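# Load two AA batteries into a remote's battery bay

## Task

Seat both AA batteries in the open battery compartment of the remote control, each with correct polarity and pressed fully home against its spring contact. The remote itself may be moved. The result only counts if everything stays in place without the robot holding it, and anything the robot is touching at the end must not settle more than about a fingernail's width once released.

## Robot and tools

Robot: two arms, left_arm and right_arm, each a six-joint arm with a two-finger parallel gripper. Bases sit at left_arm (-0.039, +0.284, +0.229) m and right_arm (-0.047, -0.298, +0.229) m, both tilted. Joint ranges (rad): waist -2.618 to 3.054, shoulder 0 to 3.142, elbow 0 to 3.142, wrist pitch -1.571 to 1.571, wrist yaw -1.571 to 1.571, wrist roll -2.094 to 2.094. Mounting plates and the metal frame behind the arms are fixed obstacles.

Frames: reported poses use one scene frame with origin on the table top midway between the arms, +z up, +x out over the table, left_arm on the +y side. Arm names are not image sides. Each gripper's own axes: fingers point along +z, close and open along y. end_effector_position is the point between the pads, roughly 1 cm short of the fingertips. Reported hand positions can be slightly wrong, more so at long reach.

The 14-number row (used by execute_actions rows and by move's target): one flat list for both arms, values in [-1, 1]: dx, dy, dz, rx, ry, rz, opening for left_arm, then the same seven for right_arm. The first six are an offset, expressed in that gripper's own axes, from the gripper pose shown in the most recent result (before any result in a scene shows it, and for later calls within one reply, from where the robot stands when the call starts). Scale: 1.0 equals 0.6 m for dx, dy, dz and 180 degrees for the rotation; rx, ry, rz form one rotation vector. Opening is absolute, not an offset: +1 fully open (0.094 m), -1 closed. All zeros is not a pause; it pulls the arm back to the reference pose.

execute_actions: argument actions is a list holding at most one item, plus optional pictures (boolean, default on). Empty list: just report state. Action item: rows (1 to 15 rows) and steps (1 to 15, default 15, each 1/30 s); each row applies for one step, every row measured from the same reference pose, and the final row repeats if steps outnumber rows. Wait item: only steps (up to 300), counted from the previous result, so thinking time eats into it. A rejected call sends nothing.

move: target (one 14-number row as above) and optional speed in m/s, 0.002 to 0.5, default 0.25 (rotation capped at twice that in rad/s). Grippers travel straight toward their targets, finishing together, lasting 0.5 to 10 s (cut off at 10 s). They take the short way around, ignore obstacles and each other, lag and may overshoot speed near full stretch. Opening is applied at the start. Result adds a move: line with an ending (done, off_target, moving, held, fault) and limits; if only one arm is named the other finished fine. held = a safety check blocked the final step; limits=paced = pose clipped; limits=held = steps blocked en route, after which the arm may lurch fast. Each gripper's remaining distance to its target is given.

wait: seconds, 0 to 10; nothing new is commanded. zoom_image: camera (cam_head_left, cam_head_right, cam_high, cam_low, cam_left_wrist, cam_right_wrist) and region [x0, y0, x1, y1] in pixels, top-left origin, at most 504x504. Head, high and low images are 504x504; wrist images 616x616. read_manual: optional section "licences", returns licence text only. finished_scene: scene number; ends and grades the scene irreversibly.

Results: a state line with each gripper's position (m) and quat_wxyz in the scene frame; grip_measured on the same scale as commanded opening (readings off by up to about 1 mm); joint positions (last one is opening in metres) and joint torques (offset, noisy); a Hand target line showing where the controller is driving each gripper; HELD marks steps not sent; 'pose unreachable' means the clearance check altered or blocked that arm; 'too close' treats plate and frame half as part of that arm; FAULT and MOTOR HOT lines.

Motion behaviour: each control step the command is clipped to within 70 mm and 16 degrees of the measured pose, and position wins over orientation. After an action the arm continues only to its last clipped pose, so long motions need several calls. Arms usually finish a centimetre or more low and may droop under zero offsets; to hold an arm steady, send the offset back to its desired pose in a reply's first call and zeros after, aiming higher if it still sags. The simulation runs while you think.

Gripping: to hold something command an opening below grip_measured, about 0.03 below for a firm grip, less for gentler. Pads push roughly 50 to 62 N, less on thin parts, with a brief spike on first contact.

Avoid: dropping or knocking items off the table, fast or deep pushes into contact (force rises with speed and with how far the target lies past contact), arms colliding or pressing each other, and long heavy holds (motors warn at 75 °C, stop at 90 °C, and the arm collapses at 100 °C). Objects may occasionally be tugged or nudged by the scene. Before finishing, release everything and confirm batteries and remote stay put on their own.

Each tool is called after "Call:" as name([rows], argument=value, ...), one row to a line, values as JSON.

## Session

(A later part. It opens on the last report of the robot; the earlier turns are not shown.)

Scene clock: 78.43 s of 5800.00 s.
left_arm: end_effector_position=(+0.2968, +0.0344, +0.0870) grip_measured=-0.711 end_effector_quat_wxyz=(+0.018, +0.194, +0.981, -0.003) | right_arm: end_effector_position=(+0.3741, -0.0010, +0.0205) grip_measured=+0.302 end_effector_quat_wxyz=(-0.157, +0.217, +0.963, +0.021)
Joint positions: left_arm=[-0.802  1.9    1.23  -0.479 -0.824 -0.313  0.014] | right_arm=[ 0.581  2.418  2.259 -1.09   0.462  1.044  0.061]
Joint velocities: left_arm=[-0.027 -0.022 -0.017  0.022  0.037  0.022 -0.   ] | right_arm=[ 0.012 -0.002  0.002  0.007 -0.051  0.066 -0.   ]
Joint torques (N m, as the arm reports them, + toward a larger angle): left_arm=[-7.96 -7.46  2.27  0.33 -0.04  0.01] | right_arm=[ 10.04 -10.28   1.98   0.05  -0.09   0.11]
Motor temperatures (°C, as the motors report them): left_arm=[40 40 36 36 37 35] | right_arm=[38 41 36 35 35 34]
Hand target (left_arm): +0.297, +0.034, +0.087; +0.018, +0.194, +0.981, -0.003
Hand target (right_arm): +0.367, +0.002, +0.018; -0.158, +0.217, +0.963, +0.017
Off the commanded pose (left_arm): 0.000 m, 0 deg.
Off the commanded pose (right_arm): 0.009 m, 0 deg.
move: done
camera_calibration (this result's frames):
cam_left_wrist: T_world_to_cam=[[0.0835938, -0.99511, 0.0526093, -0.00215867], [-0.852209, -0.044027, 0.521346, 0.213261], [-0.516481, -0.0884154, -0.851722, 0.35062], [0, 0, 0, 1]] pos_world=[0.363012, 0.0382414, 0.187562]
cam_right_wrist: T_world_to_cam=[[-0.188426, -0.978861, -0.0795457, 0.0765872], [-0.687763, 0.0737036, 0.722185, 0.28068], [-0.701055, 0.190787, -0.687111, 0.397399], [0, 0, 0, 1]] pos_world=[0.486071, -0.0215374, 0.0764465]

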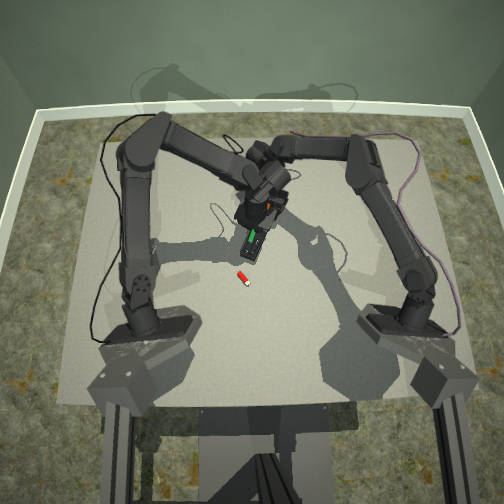

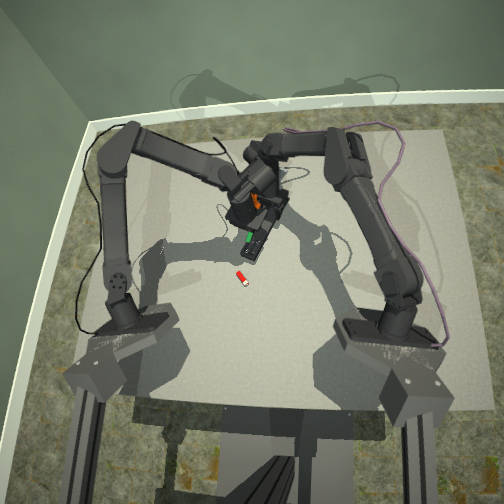

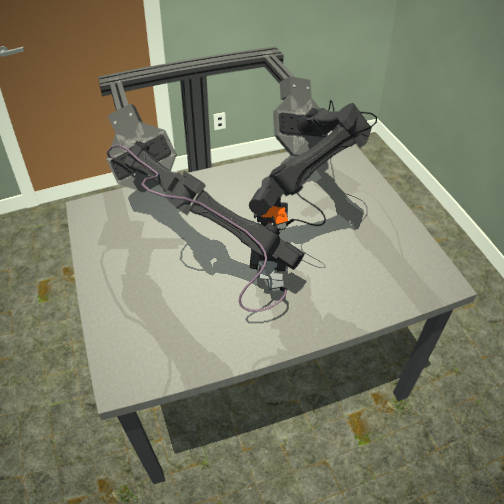

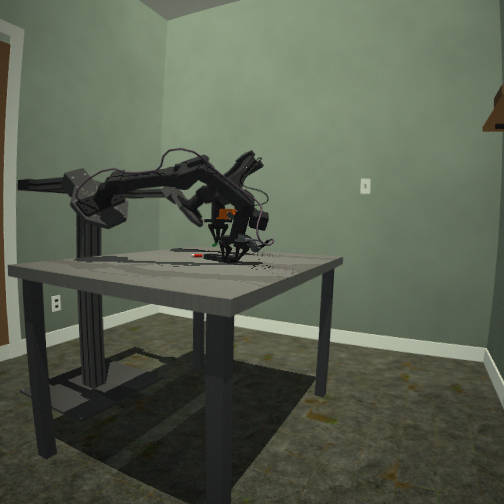

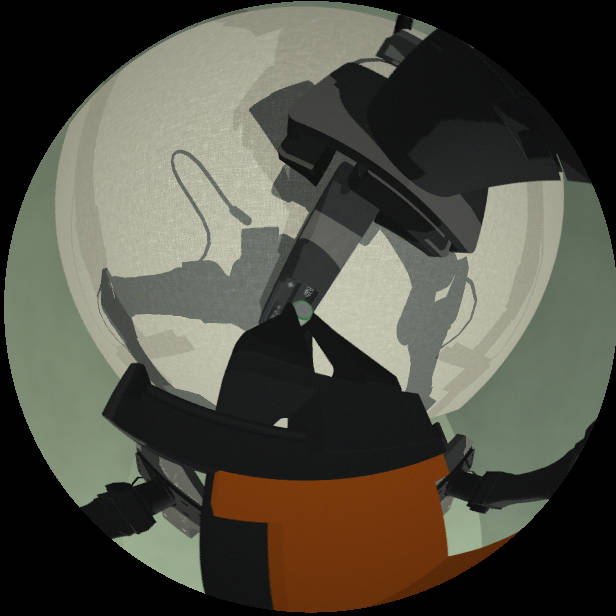

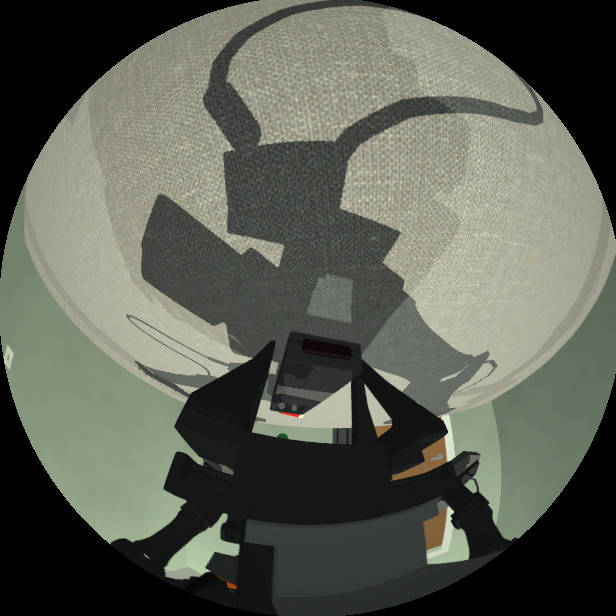

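Call:
execute_actions([
  {"rows":[[0,0,0,0,0,0,-0.74,0,-0.003,0.002,0.003,0,0,0.28],[0,0,0,0,0,0,-0.74,0,-0.005,0.003,0.005,0,0,0.25],[0,0,0,0,0,0,-0.74,0,-0.007,0.004,0.007,0,0,0.22],[0,0,0,0,0,0,-0.74,0,-0.008,0.005,0.008,0,0,0.19],[0,0,0,0,0,0,-0.74,0,-0.008,0.005,0.008,0,0,0.16],[0,0,0,0,0,0,-0.74,0,-0.008,0.005,0.008,0,0,0.13],[0,0,0,0,0,0,-0.74,0,-0.008,0.005,0.008,0,0,0.10],[0,0,0,0,0,0,-0.74,0,-0.008,0.005,0.008,0,0,0.08],[0,0,0,0,0,0,-0.74,0,-0.008,0.005,0.008,0,0,0.06],[0,0,0,0,0,0,-0.74,0,-0.008,0.005,0.008,0,0,0.04],[0,0,0,0,0,0,-0.74,0,-0.008,0.005,0.008,0,0,0.02],[0,0,0,0,0,0,-0.74,0,-0.008,0.005,0.008,0,0,0.0],[0,0,0,0,0,0,-0.74,0,-0.008,0.005,0.008,0,0,-0.015],[0,0,0,0,0,0,-0.74,0,-0.008,0.005,0.008,0,0,-0.03]],"steps":15},
], pictures=false)

Call:
move(target=[0.008,0,0.04,0,0,0,-0.74, 0,0,0,0,0,0,-0.03], speed=0.05)

Scene clock: 83.63 s of 5800.00 s.
left_arm: end_effector_position=(+0.2968, +0.0344, +0.0870) grip_measured=-0.711 end_effector_quat_wxyz=(+0.018, +0.194, +0.981, -0.003) | right_arm: end_effector_position=(+0.3725, -0.0015, +0.0210) grip_measured=+0.009 end_effector_quat_wxyz=(-0.161, +0.215, +0.963, +0.020)
Joint positions: left_arm=[-0.802  1.9    1.23  -0.479 -0.824 -0.313  0.014] | right_arm=[ 0.581  2.418  2.259 -1.097  0.459  1.044  0.047]
Joint velocities: left_arm=[ 0.002 -0.002  0.007 -0.037 -0.022  0.051  0.   ] | right_arm=[ 0.002 -0.007 -0.002 -0.022  0.037 -0.051 -0.001]
Joint torques (N m, as the arm reports them, + toward a larger angle): left_arm=[-7.95 -7.43  2.27  0.33 -0.04  0.02] | right_arm=[ 9.1  -9.62  4.32 -0.33  0.    0.06]
Motor temperatures (°C, as the motors report them): left_arm=[40 40 36 36 37 35] | right_arm=[38 41 36 35 35 34]
Hand target (left_arm): +0.297, +0.034, +0.087; +0.018, +0.194, +0.981, -0.003
Hand target (right_arm): +0.371, -0.005, +0.018; -0.160, +0.215, +0.963, +0.009
Off the commanded pose (left_arm): 0.000 m, 0 deg.
Off the commanded pose (right_arm): 0.005 m, 1 deg.
Steps of this call (steps 1 to 90: nothing new was sent; then 1.70 s passed at rest; steps 91 to 105: all 15 steps of this action). Readings (end_effector_position):
91: left_arm (+0.2968, +0.0344, +0.0870) | right_arm (+0.3740, -0.0009, +0.0206)
92: left_arm (+0.2968, +0.0344, +0.0870) | right_arm (+0.3740, -0.0007, +0.0206)
94: left_arm (+0.2968, +0.0344, +0.0870) | right_arm (+0.3738, -0.0007, +0.0207)
98: left_arm (+0.2968, +0.0344, +0.0870) | right_arm (+0.3730, -0.0011, +0.0209)
105: the state above

Scene clock: 84.77 s of 5800.00 s.
left_arm: end_effector_position=(+0.3055, +0.0373, +0.0680) grip_measured=-0.711 end_effector_quat_wxyz=(+0.026, +0.181, +0.983, -0.001) | right_arm: end_effector_position=(+0.3724, -0.0014, +0.0210) grip_measured=+0.009 end_effector_quat_wxyz=(-0.161, +0.215, +0.963, +0.020)
Joint positions: left_arm=[-0.754  1.921  1.217 -0.378 -0.815 -0.26   0.014] | right_arm=[ 0.581  2.418  2.259 -1.097  0.458  1.044  0.047]
Joint velocities: left_arm=[ 0.002 -0.002  0.012  0.022 -0.051  0.007  0.   ] | right_arm=[ 0.007 -0.002 -0.012 -0.037 -0.022  0.051  0.   ]
Joint torques (N m, as the arm reports them, + toward a larger angle): left_arm=[-8.2  -6.75  0.51  0.43  0.03  0.02] | right_arm=[  9.37 -10.53   3.59  -0.16  -0.16  -0.01]
Motor temperatures (°C, as the motors report them): left_arm=[40 40 36 36 37 35] | right_arm=[38 41 36 35 35 34]
Hand target (left_arm): +0.293, +0.037, +0.063; +0.018, +0.195, +0.981, -0.002
Hand target (right_arm): +0.372, -0.002, +0.021; -0.161, +0.215, +0.963, +0.020
Off the commanded pose (left_arm): 0.013 m, 2 deg.
Off the commanded pose (right_arm): 0.000 m, 0 deg.
move: off_target (left_arm)
camera_calibration (this result's frames):
cam_left_wrist: T_world_to_cam=[[0.109183, -0.992507, 0.0548519, -0.00700234], [-0.859965, -0.0666392, 0.505983, 0.234996], [-0.498536, -0.102416, -0.860798, 0.334857], [0, 0, 0, 1]] pos_world=[0.369791, 0.0430047, 0.169724]
cam_right_wrist: T_world_to_cam=[[-0.184821, -0.979624, -0.0786046, 0.0744805], [-0.682732, 0.070452, 0.727265, 0.277162], [-0.706908, 0.188079, -0.681841, 0.398664], [0, 0, 0, 1]] pos_world=[0.484811, -0.0215442, 0.0761096]

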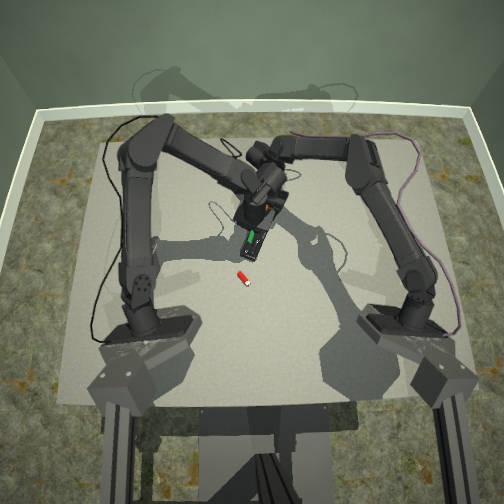

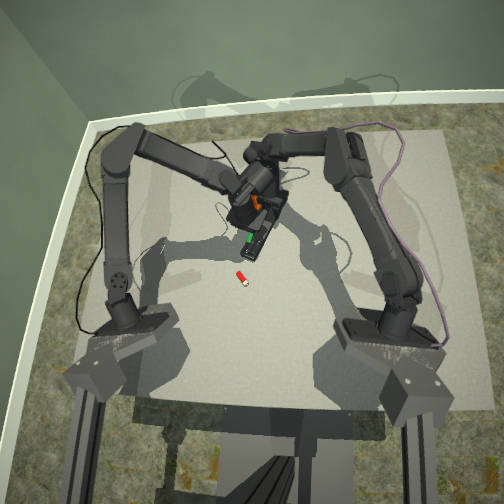

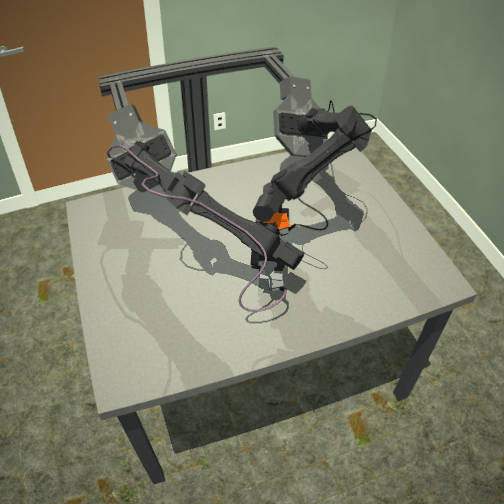

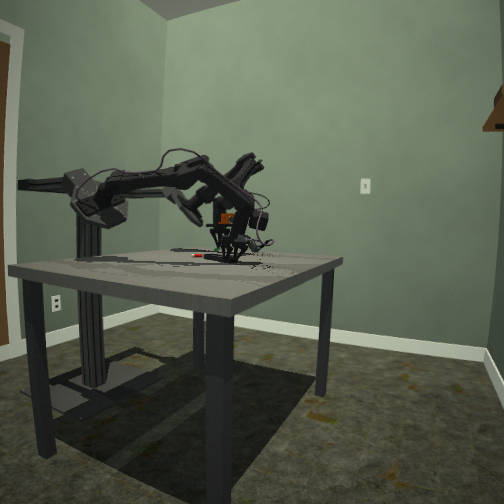

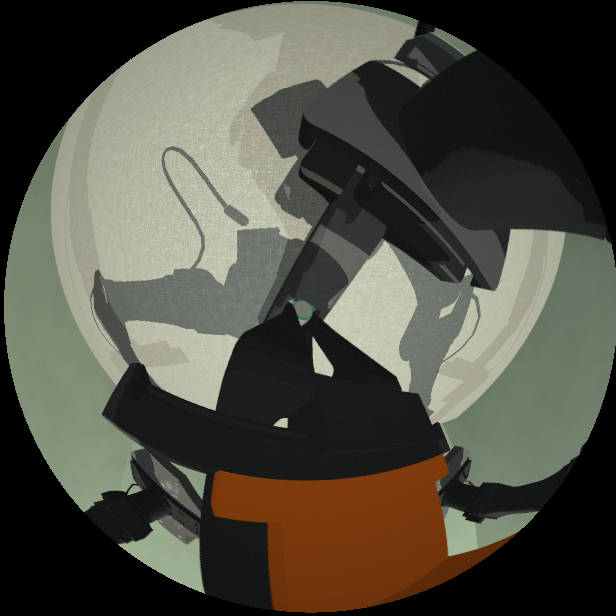

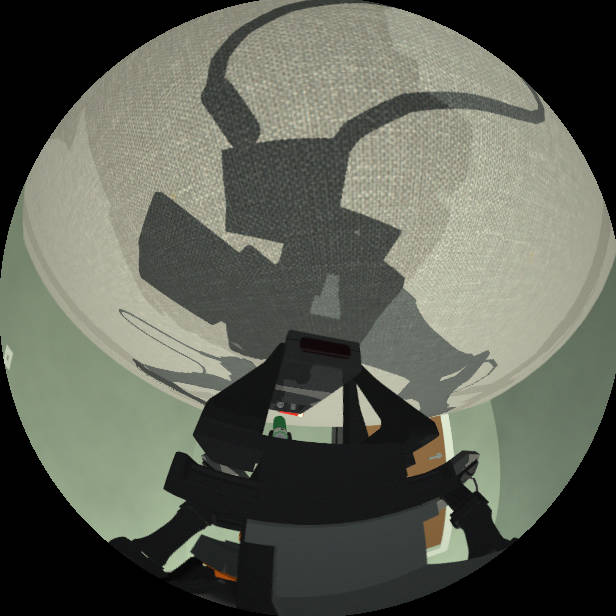

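Call:
move(target=[0.037,-0.015,0.021,0,0.005,0.027,-0.74, 0,0,0,0,0,0,-0.03], speed=0.04)

Call:
zoom_image(camera="cam_head_left", region=[215,195,295,275])

Call:
zoom_image(camera="cam_right_wrist", region=[240,350,350,450])

Call:
zoom_image(camera="cam_head_right", region=[215,195,295,275])

Scene clock: 90.10 s of 5800.00 s.
left_arm: end_effector_position=(+0.2941, +0.0358, +0.0598) grip_measured=-0.711 end_effector_quat_wxyz=(+0.027, +0.209, +0.977, -0.000) | right_arm: end_effector_position=(+0.3724, -0.0014, +0.0210) grip_measured=+0.009 end_effector_quat_wxyz=(-0.161, +0.215, +0.963, +0.020)
Joint positions: left_arm=[-0.754  1.938  1.177 -0.321 -0.815 -0.202  0.014] | right_arm=[ 0.581  2.418  2.259 -1.097  0.458  1.044  0.047]
Joint velocities: left_arm=[ 0.007 -0.017 -0.012  0.066  0.022 -0.007 -0.001] | right_arm=[ 0.002 -0.012 -0.017 -0.022  0.037 -0.022  0.   ]
Joint torques (N m, as the arm reports them, + toward a larger angle): left_arm=[-8.06 -6.72  0.22  0.4  -0.02  0.1 ] | right_arm=[  9.36 -10.54   3.6   -0.16  -0.15   0.  ]
Motor temperatures (°C, as the motors report them): left_arm=[40 39 36 36 37 35] | right_arm=[38 42 36 35 35 34]
Hand target (left_arm): +0.282, +0.037, +0.054; +0.019, +0.223, +0.975, +0.002
Hand target (right_arm): +0.372, -0.001, +0.021; -0.161, +0.215, +0.963, +0.020
Off the commanded pose (left_arm): 0.013 m, 2 deg.
Off the commanded pose (right_arm): 0.000 m, 0 deg.
After step 90, 1.00 s passed at rest.
move: off_target (left_arm)
camera_calibration (this result's frames):
cam_left_wrist: T_world_to_cam=[[0.052043, -0.997275, 0.0522848, 0.0102964], [-0.862962, -0.0185617, 0.504928, 0.22846], [-0.502582, -0.0713978, -0.861576, 0.322071], [0, 0, 0, 1]] pos_world=[0.358484, 0.0375041, 0.161595]
cam_right_wrist: T_world_to_cam=[[-0.184821, -0.979624, -0.0786046, 0.0744805], [-0.682732, 0.070452, 0.727265, 0.277162], [-0.706908, 0.188079, -0.681841, 0.398664], [0, 0, 0, 1]] pos_world=[0.484811, -0.0215442, 0.0761096]

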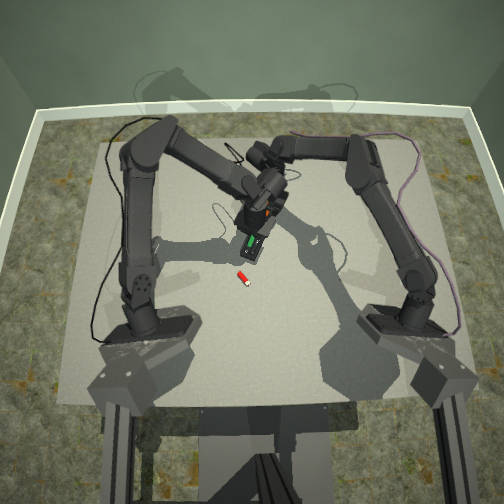

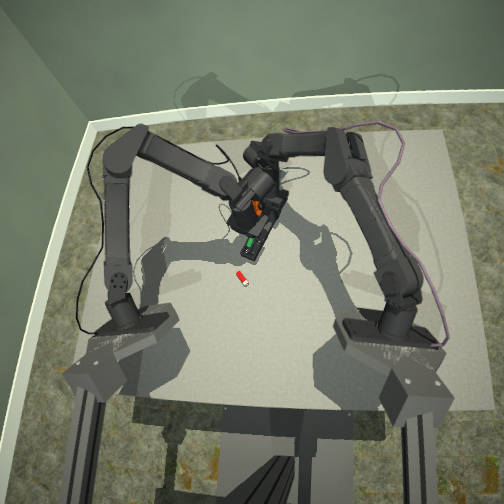

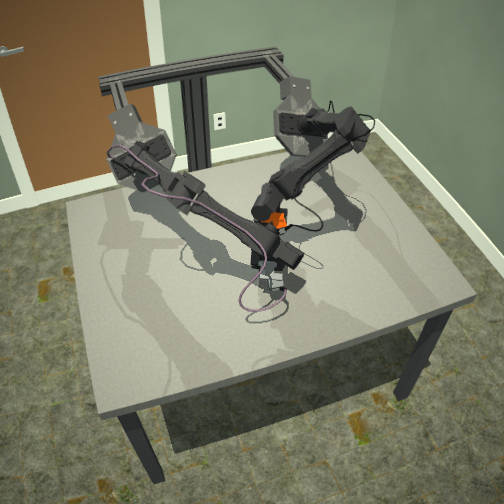

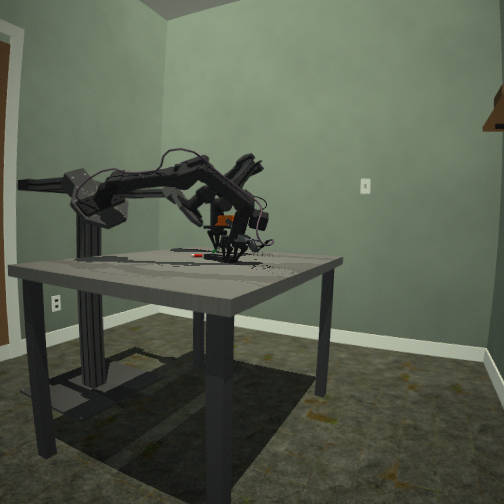

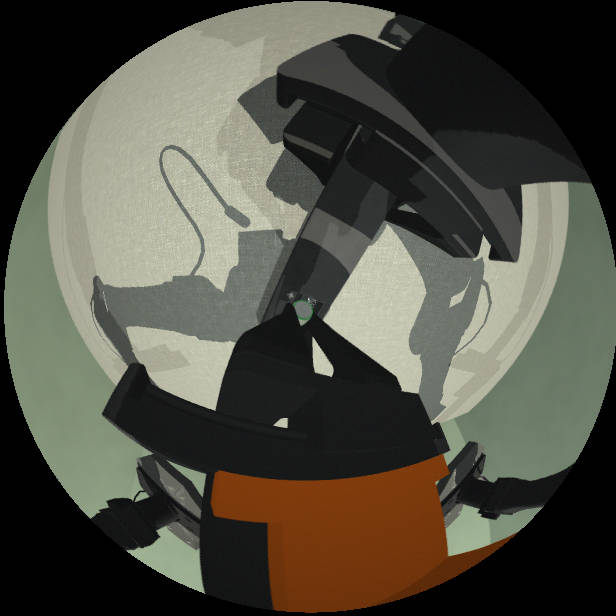

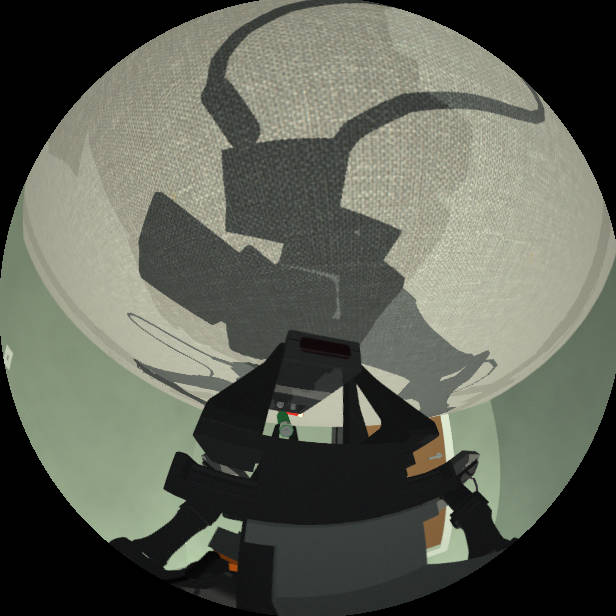

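Region (215, 195, 295, 275) of cam_head_left's 504x504 image, scaled by 6.300, with more detail than that image has.

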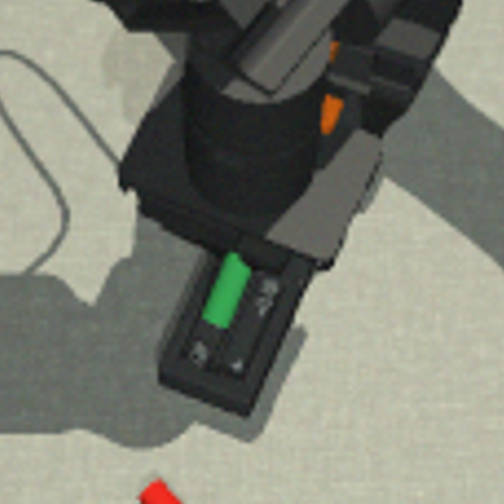

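Region (240, 350, 350, 450) of cam_right_wrist's 616x616 image, scaled by 4.582, with more detail than that image has; it fills the top 458 rows of this view, and the rest is white.

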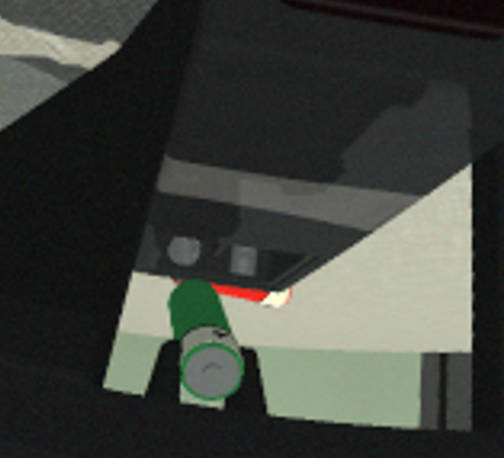

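Region (215, 195, 295, 275) of cam_head_right's 504x504 image, scaled by 6.300, with more detail than that image has.

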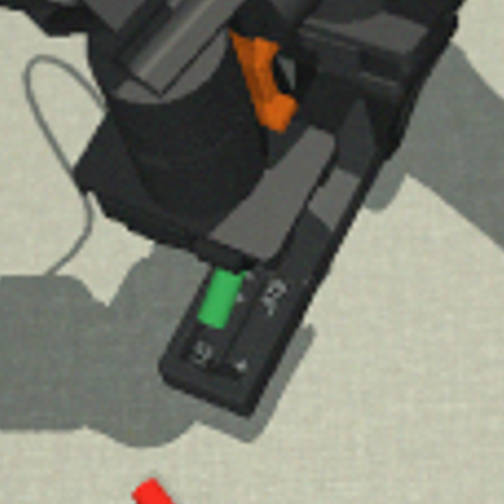

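Call:
move(target=[0.011,0.002,0.025,0,0.005,0.01,-0.74, 0,0,0,0,0,0,-0.03], speed=0.03)

Call:
zoom_image(camera="cam_head_left", region=[215,195,295,275])

Call:
zoom_image(camera="cam_right_wrist", region=[240,350,350,450])

Scene clock: 95.90 s of 5800.00 s.
left_arm: end_effector_position=(+0.2980, +0.0391, +0.0495) grip_measured=-0.711 end_effector_quat_wxyz=(+0.026, +0.214, +0.976, +0.000) | right_arm: end_effector_position=(+0.3724, -0.0014, +0.0210) grip_measured=+0.009 end_effector_quat_wxyz=(-0.161, +0.215, +0.963, +0.020)
Joint positions: left_arm=[-0.724  1.949  1.177 -0.286 -0.8   -0.157  0.014] | right_arm=[ 0.581  2.418  2.259 -1.097  0.458  1.044  0.047]
Joint velocities: left_arm=[-0.012 -0.012  0.007  0.022  0.022  0.051 -0.   ] | right_arm=[-0.002  0.002  0.002 -0.037 -0.037 -0.022 -0.   ]
Joint torques (N m, as the arm reports them, + toward a larger angle): left_arm=[-7.84 -6.72  0.89  0.47 -0.02  0.11] | right_arm=[  9.36 -10.53   3.61  -0.16  -0.17   0.  ]
Motor temperatures (°C, as the motors report them): left_arm=[40 39 36 36 37 35] | right_arm=[39 42 36 35 35 34]
Hand target (left_arm): +0.289, +0.040, +0.045; +0.019, +0.225, +0.974, +0.002
Hand target (right_arm): +0.372, -0.001, +0.021; -0.161, +0.215, +0.963, +0.020
Off the commanded pose (left_arm): 0.010 m, 1 deg.
Off the commanded pose (right_arm): 0.000 m, 0 deg.
After step 90, 1.83 s passed at rest.
move: done
camera_calibration (this result's frames):
cam_left_wrist: T_world_to_cam=[[0.0423559, -0.997822, 0.0505694, 0.01694], [-0.862334, -0.0109494, 0.506222, 0.236502], [-0.504566, -0.0650492, -0.860919, 0.315695], [0, 0, 0, 1]] pos_world=[0.362515, 0.0400284, 0.151208]
cam_right_wrist: T_world_to_cam=[[-0.184821, -0.979624, -0.0786046, 0.0744805], [-0.682732, 0.070452, 0.727265, 0.277162], [-0.706908, 0.188079, -0.681841, 0.398664], [0, 0, 0, 1]] pos_world=[0.484811, -0.0215442, 0.0761096]

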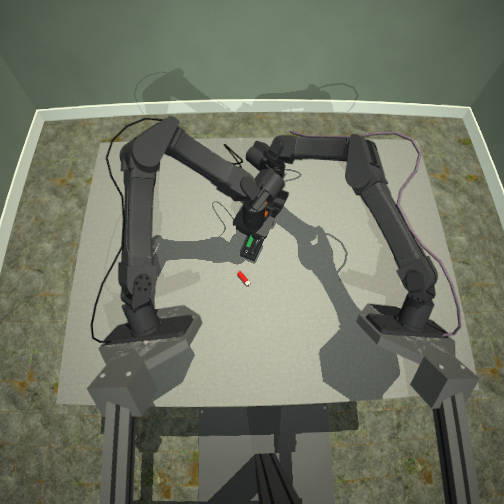

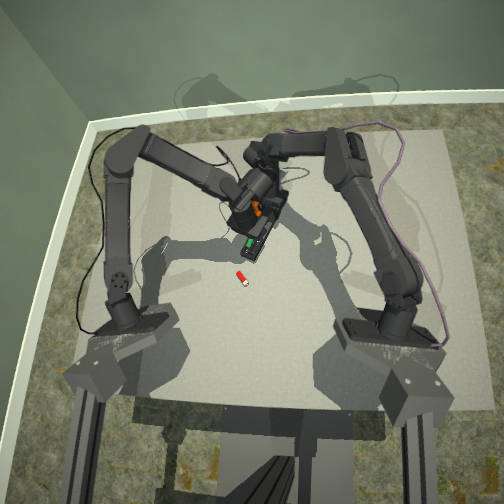

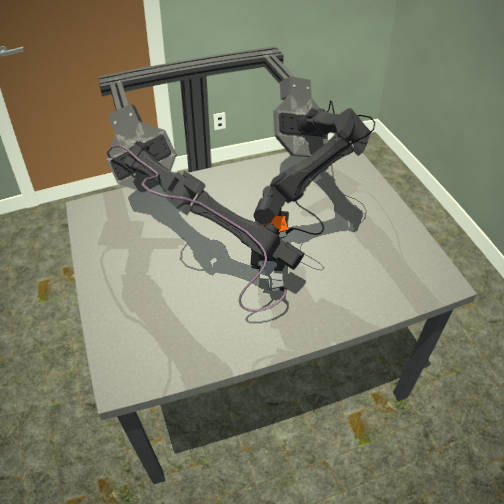

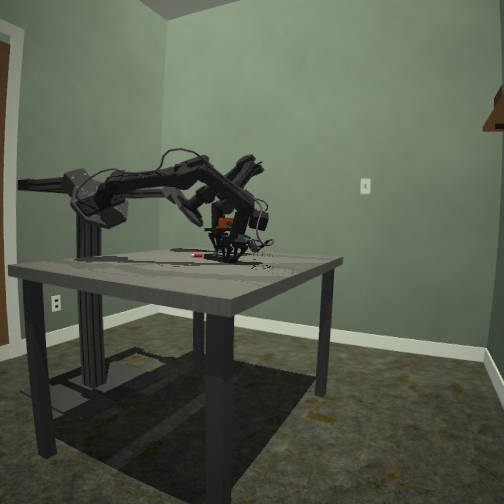

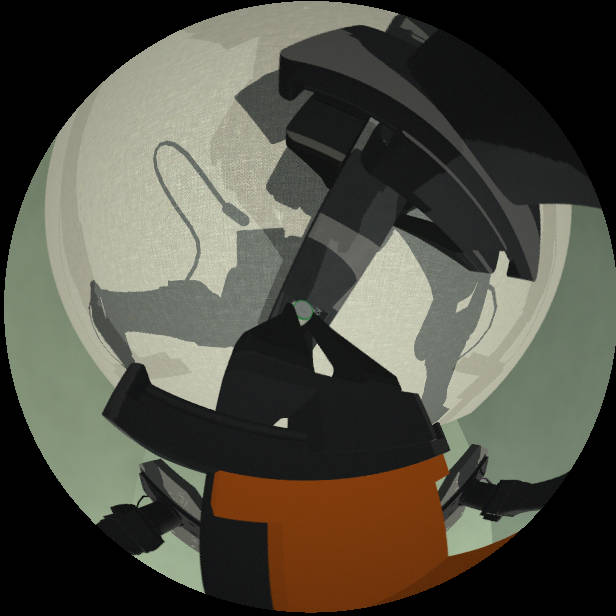

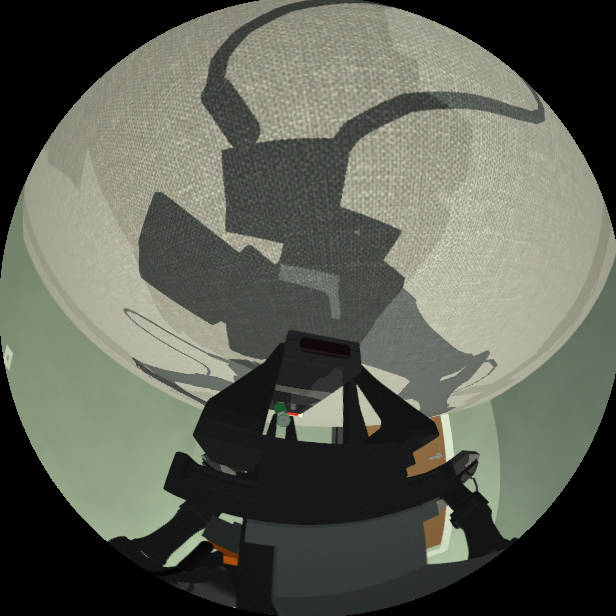

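Region (215, 195, 295, 275) of cam_head_left's 504x504 image, scaled by 6.300, with more detail than that image has.

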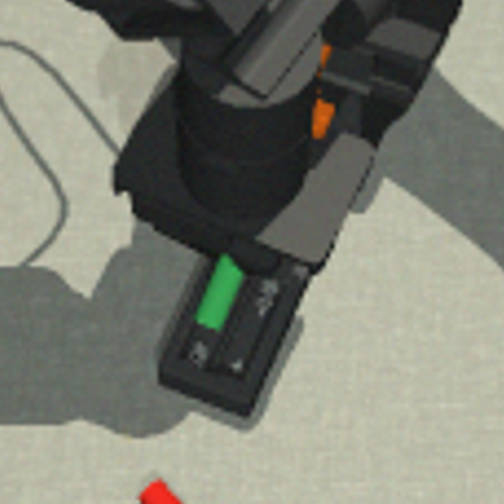

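Region (240, 350, 350, 450) of cam_right_wrist's 616x616 image, scaled by 4.582, with more detail than that image has; it fills the top 458 rows of this view, and the rest is white.

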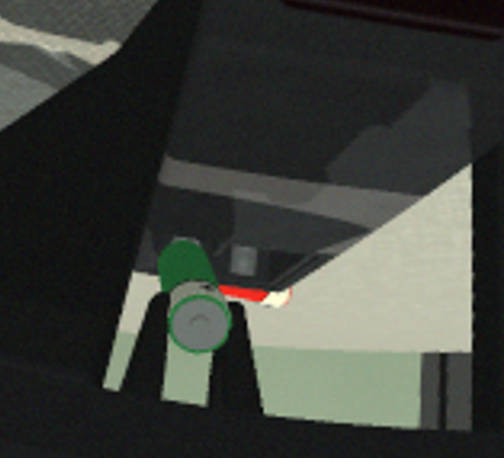

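Call:
execute_actions([
  {"rows":[[0.015,-0.005,0.008,0,0.005,0.007,-0.74,0,0,0,0,0,0,-0.03],[0.016,-0.0055,0.009,0,0.005,0.007,-0.74,0,0,0,0,0,0,-0.03],[0.017,-0.006,0.010,0,0.005,0.007,-0.74,0,0,0,0,0,0,-0.03],[0.018,-0.0065,0.0115,0,0.005,0.007,-0.74,0,0,0,0,0,0,-0.03],[0.019,-0.007,0.013,0,0.005,0.007,-0.74,0,0,0,0,0,0,-0.03],[0.019,-0.007,0.0145,0,0.005,0.007,-0.74,0,0,0,0,0,0,-0.03],[0.02,-0.007,0.016,0,0.005,0.007,-0.74,0,0,0,0,0,0,-0.03],[0.02,-0.007,0.0175,0,0.005,0.007,-0.74,0,0,0,0,0,0,-0.03],[0.021,-0.007,0.019,0,0.005,0.007,-0.74,0,0,0,0,0,0,-0.03],[0.021,-0.007,0.02,0,0.005,0.007,-0.74,0,0,0,0,0,0,-0.03]],"steps":15},
])

Call:
zoom_image(camera="cam_head_left", region=[215,195,295,275])

Call:
zoom_image(camera="cam_right_wrist", region=[240,350,350,450])

Scene clock: 101.50 s of 5800.00 s.
left_arm: end_effector_position=(+0.2994, +0.0386, +0.0428) grip_measured=-0.711 end_effector_quat_wxyz=(+0.028, +0.210, +0.977, +0.000) | right_arm: end_effector_position=(+0.3724, -0.0014, +0.0210) grip_measured=+0.009 end_effector_quat_wxyz=(-0.161, +0.215, +0.963, +0.020)
Joint positions: left_arm=[-0.711  1.963  1.177 -0.254 -0.795 -0.146  0.014] | right_arm=[ 0.581  2.418  2.259 -1.097  0.458  1.044  0.047]
Joint velocities: left_arm=[-0.012  0.012 -0.002  0.007 -0.037  0.007 -0.   ] | right_arm=[-0.002  0.002 -0.002 -0.007  0.081  0.066  0.   ]
Joint torques (N m, as the arm reports them, + toward a larger angle): left_arm=[-7.98 -6.73 -0.21  0.44  0.01  0.09] | right_arm=[  9.37 -10.54   3.58  -0.16  -0.15  -0.01]
Motor temperatures (°C, as the motors report them): left_arm=[40 39 36 36 37 35] | right_arm=[39 42 36 35 35 34]
Hand target (left_arm): +0.285, +0.041, +0.037; +0.018, +0.225, +0.974, +0.002
Hand target (right_arm): +0.372, -0.001, +0.021; -0.161, +0.215, +0.963, +0.020
Off the commanded pose (left_arm): 0.015 m, 2 deg.
Off the commanded pose (right_arm): 0.000 m, 0 deg.
Steps of this call (steps 1 to 90: nothing new was sent; then 2.10 s passed at rest; steps 91 to 105: all 15 steps of this action). Readings (end_effector_position):
91: left_arm (+0.2980, +0.0390, +0.0495) | right_arm (+0.3724, -0.0014, +0.0210)
92: left_arm (+0.2980, +0.0390, +0.0495) | right_arm (+0.3724, -0.0014, +0.0210)
94: left_arm (+0.2984, +0.0389, +0.0494) | right_arm (+0.3724, -0.0014, +0.0210)
98: left_arm (+0.2996, +0.0385, +0.0478) | right_arm (+0.3724, -0.0014, +0.0210)
105: the state above
camera_calibration (this result's frames):
cam_left_wrist: T_world_to_cam=[[0.0510644, -0.997327, 0.05227, 0.0140411], [-0.864345, -0.0179153, 0.502579, 0.242153], [-0.500299, -0.0708432, -0.86295, 0.309733], [0, 0, 0, 1]] pos_world=[0.363546, 0.0402843, 0.144849]
cam_right_wrist: T_world_to_cam=[[-0.184821, -0.979624, -0.0786046, 0.0744805], [-0.682732, 0.070452, 0.727265, 0.277162], [-0.706908, 0.188079, -0.681841, 0.398664], [0, 0, 0, 1]] pos_world=[0.484811, -0.0215442, 0.0761096]

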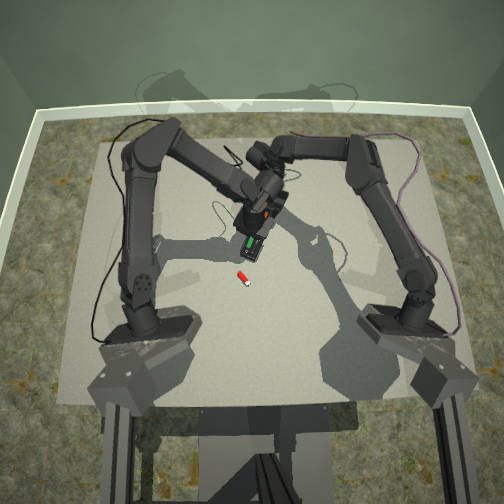

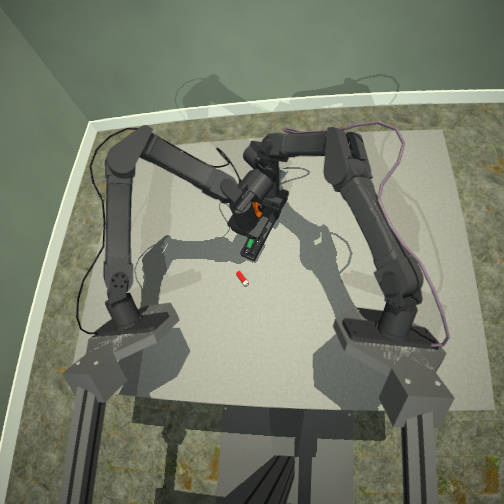

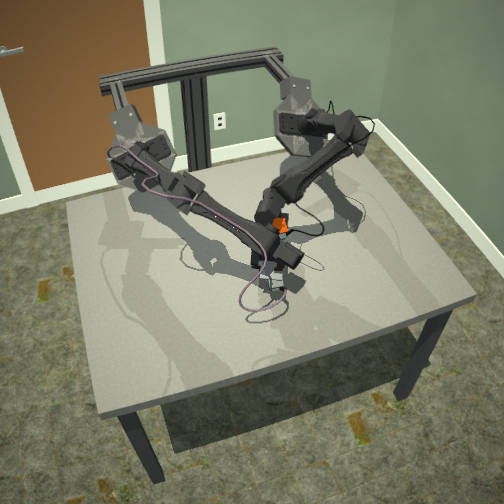

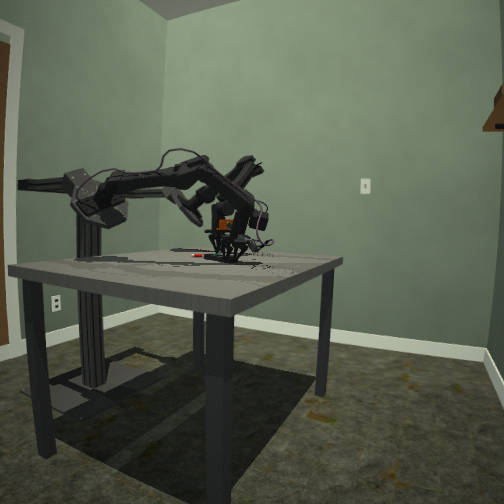

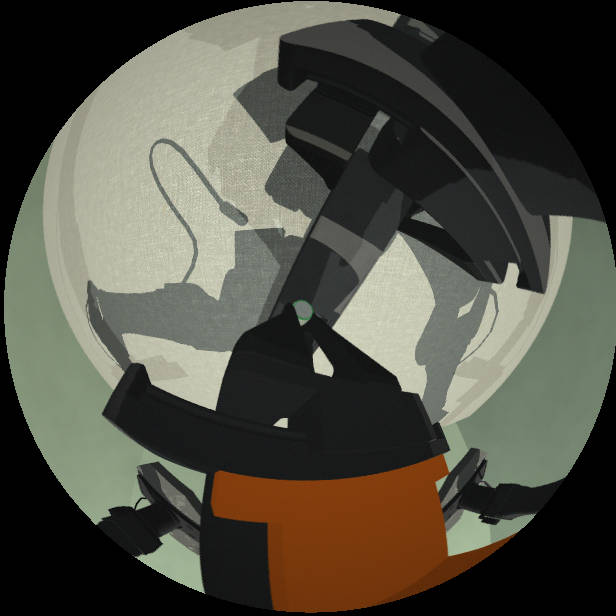

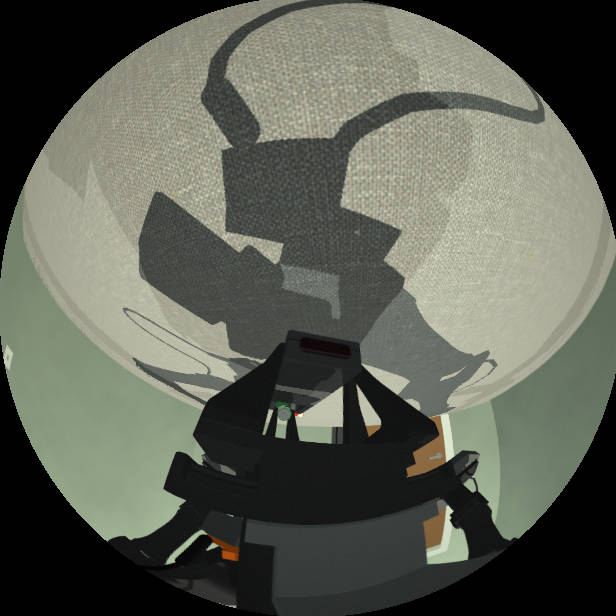

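Region (215, 195, 295, 275) of cam_head_left's 504x504 image, scaled by 6.300, with more detail than that image has.

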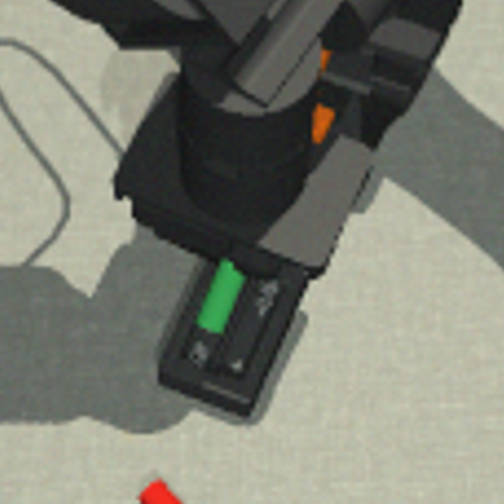

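Region (240, 350, 350, 450) of cam_right_wrist's 616x616 image, scaled by 4.582, with more detail than that image has; it fills the top 458 rows of this view, and the rest is white.

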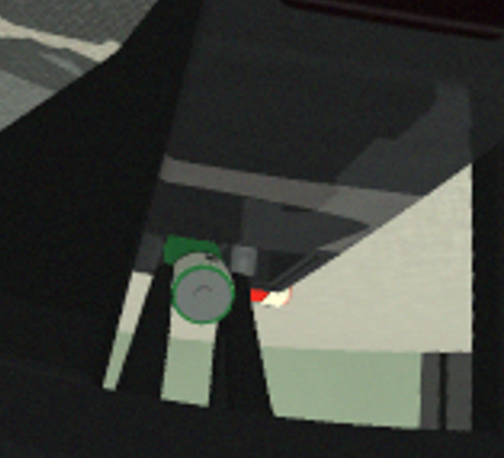

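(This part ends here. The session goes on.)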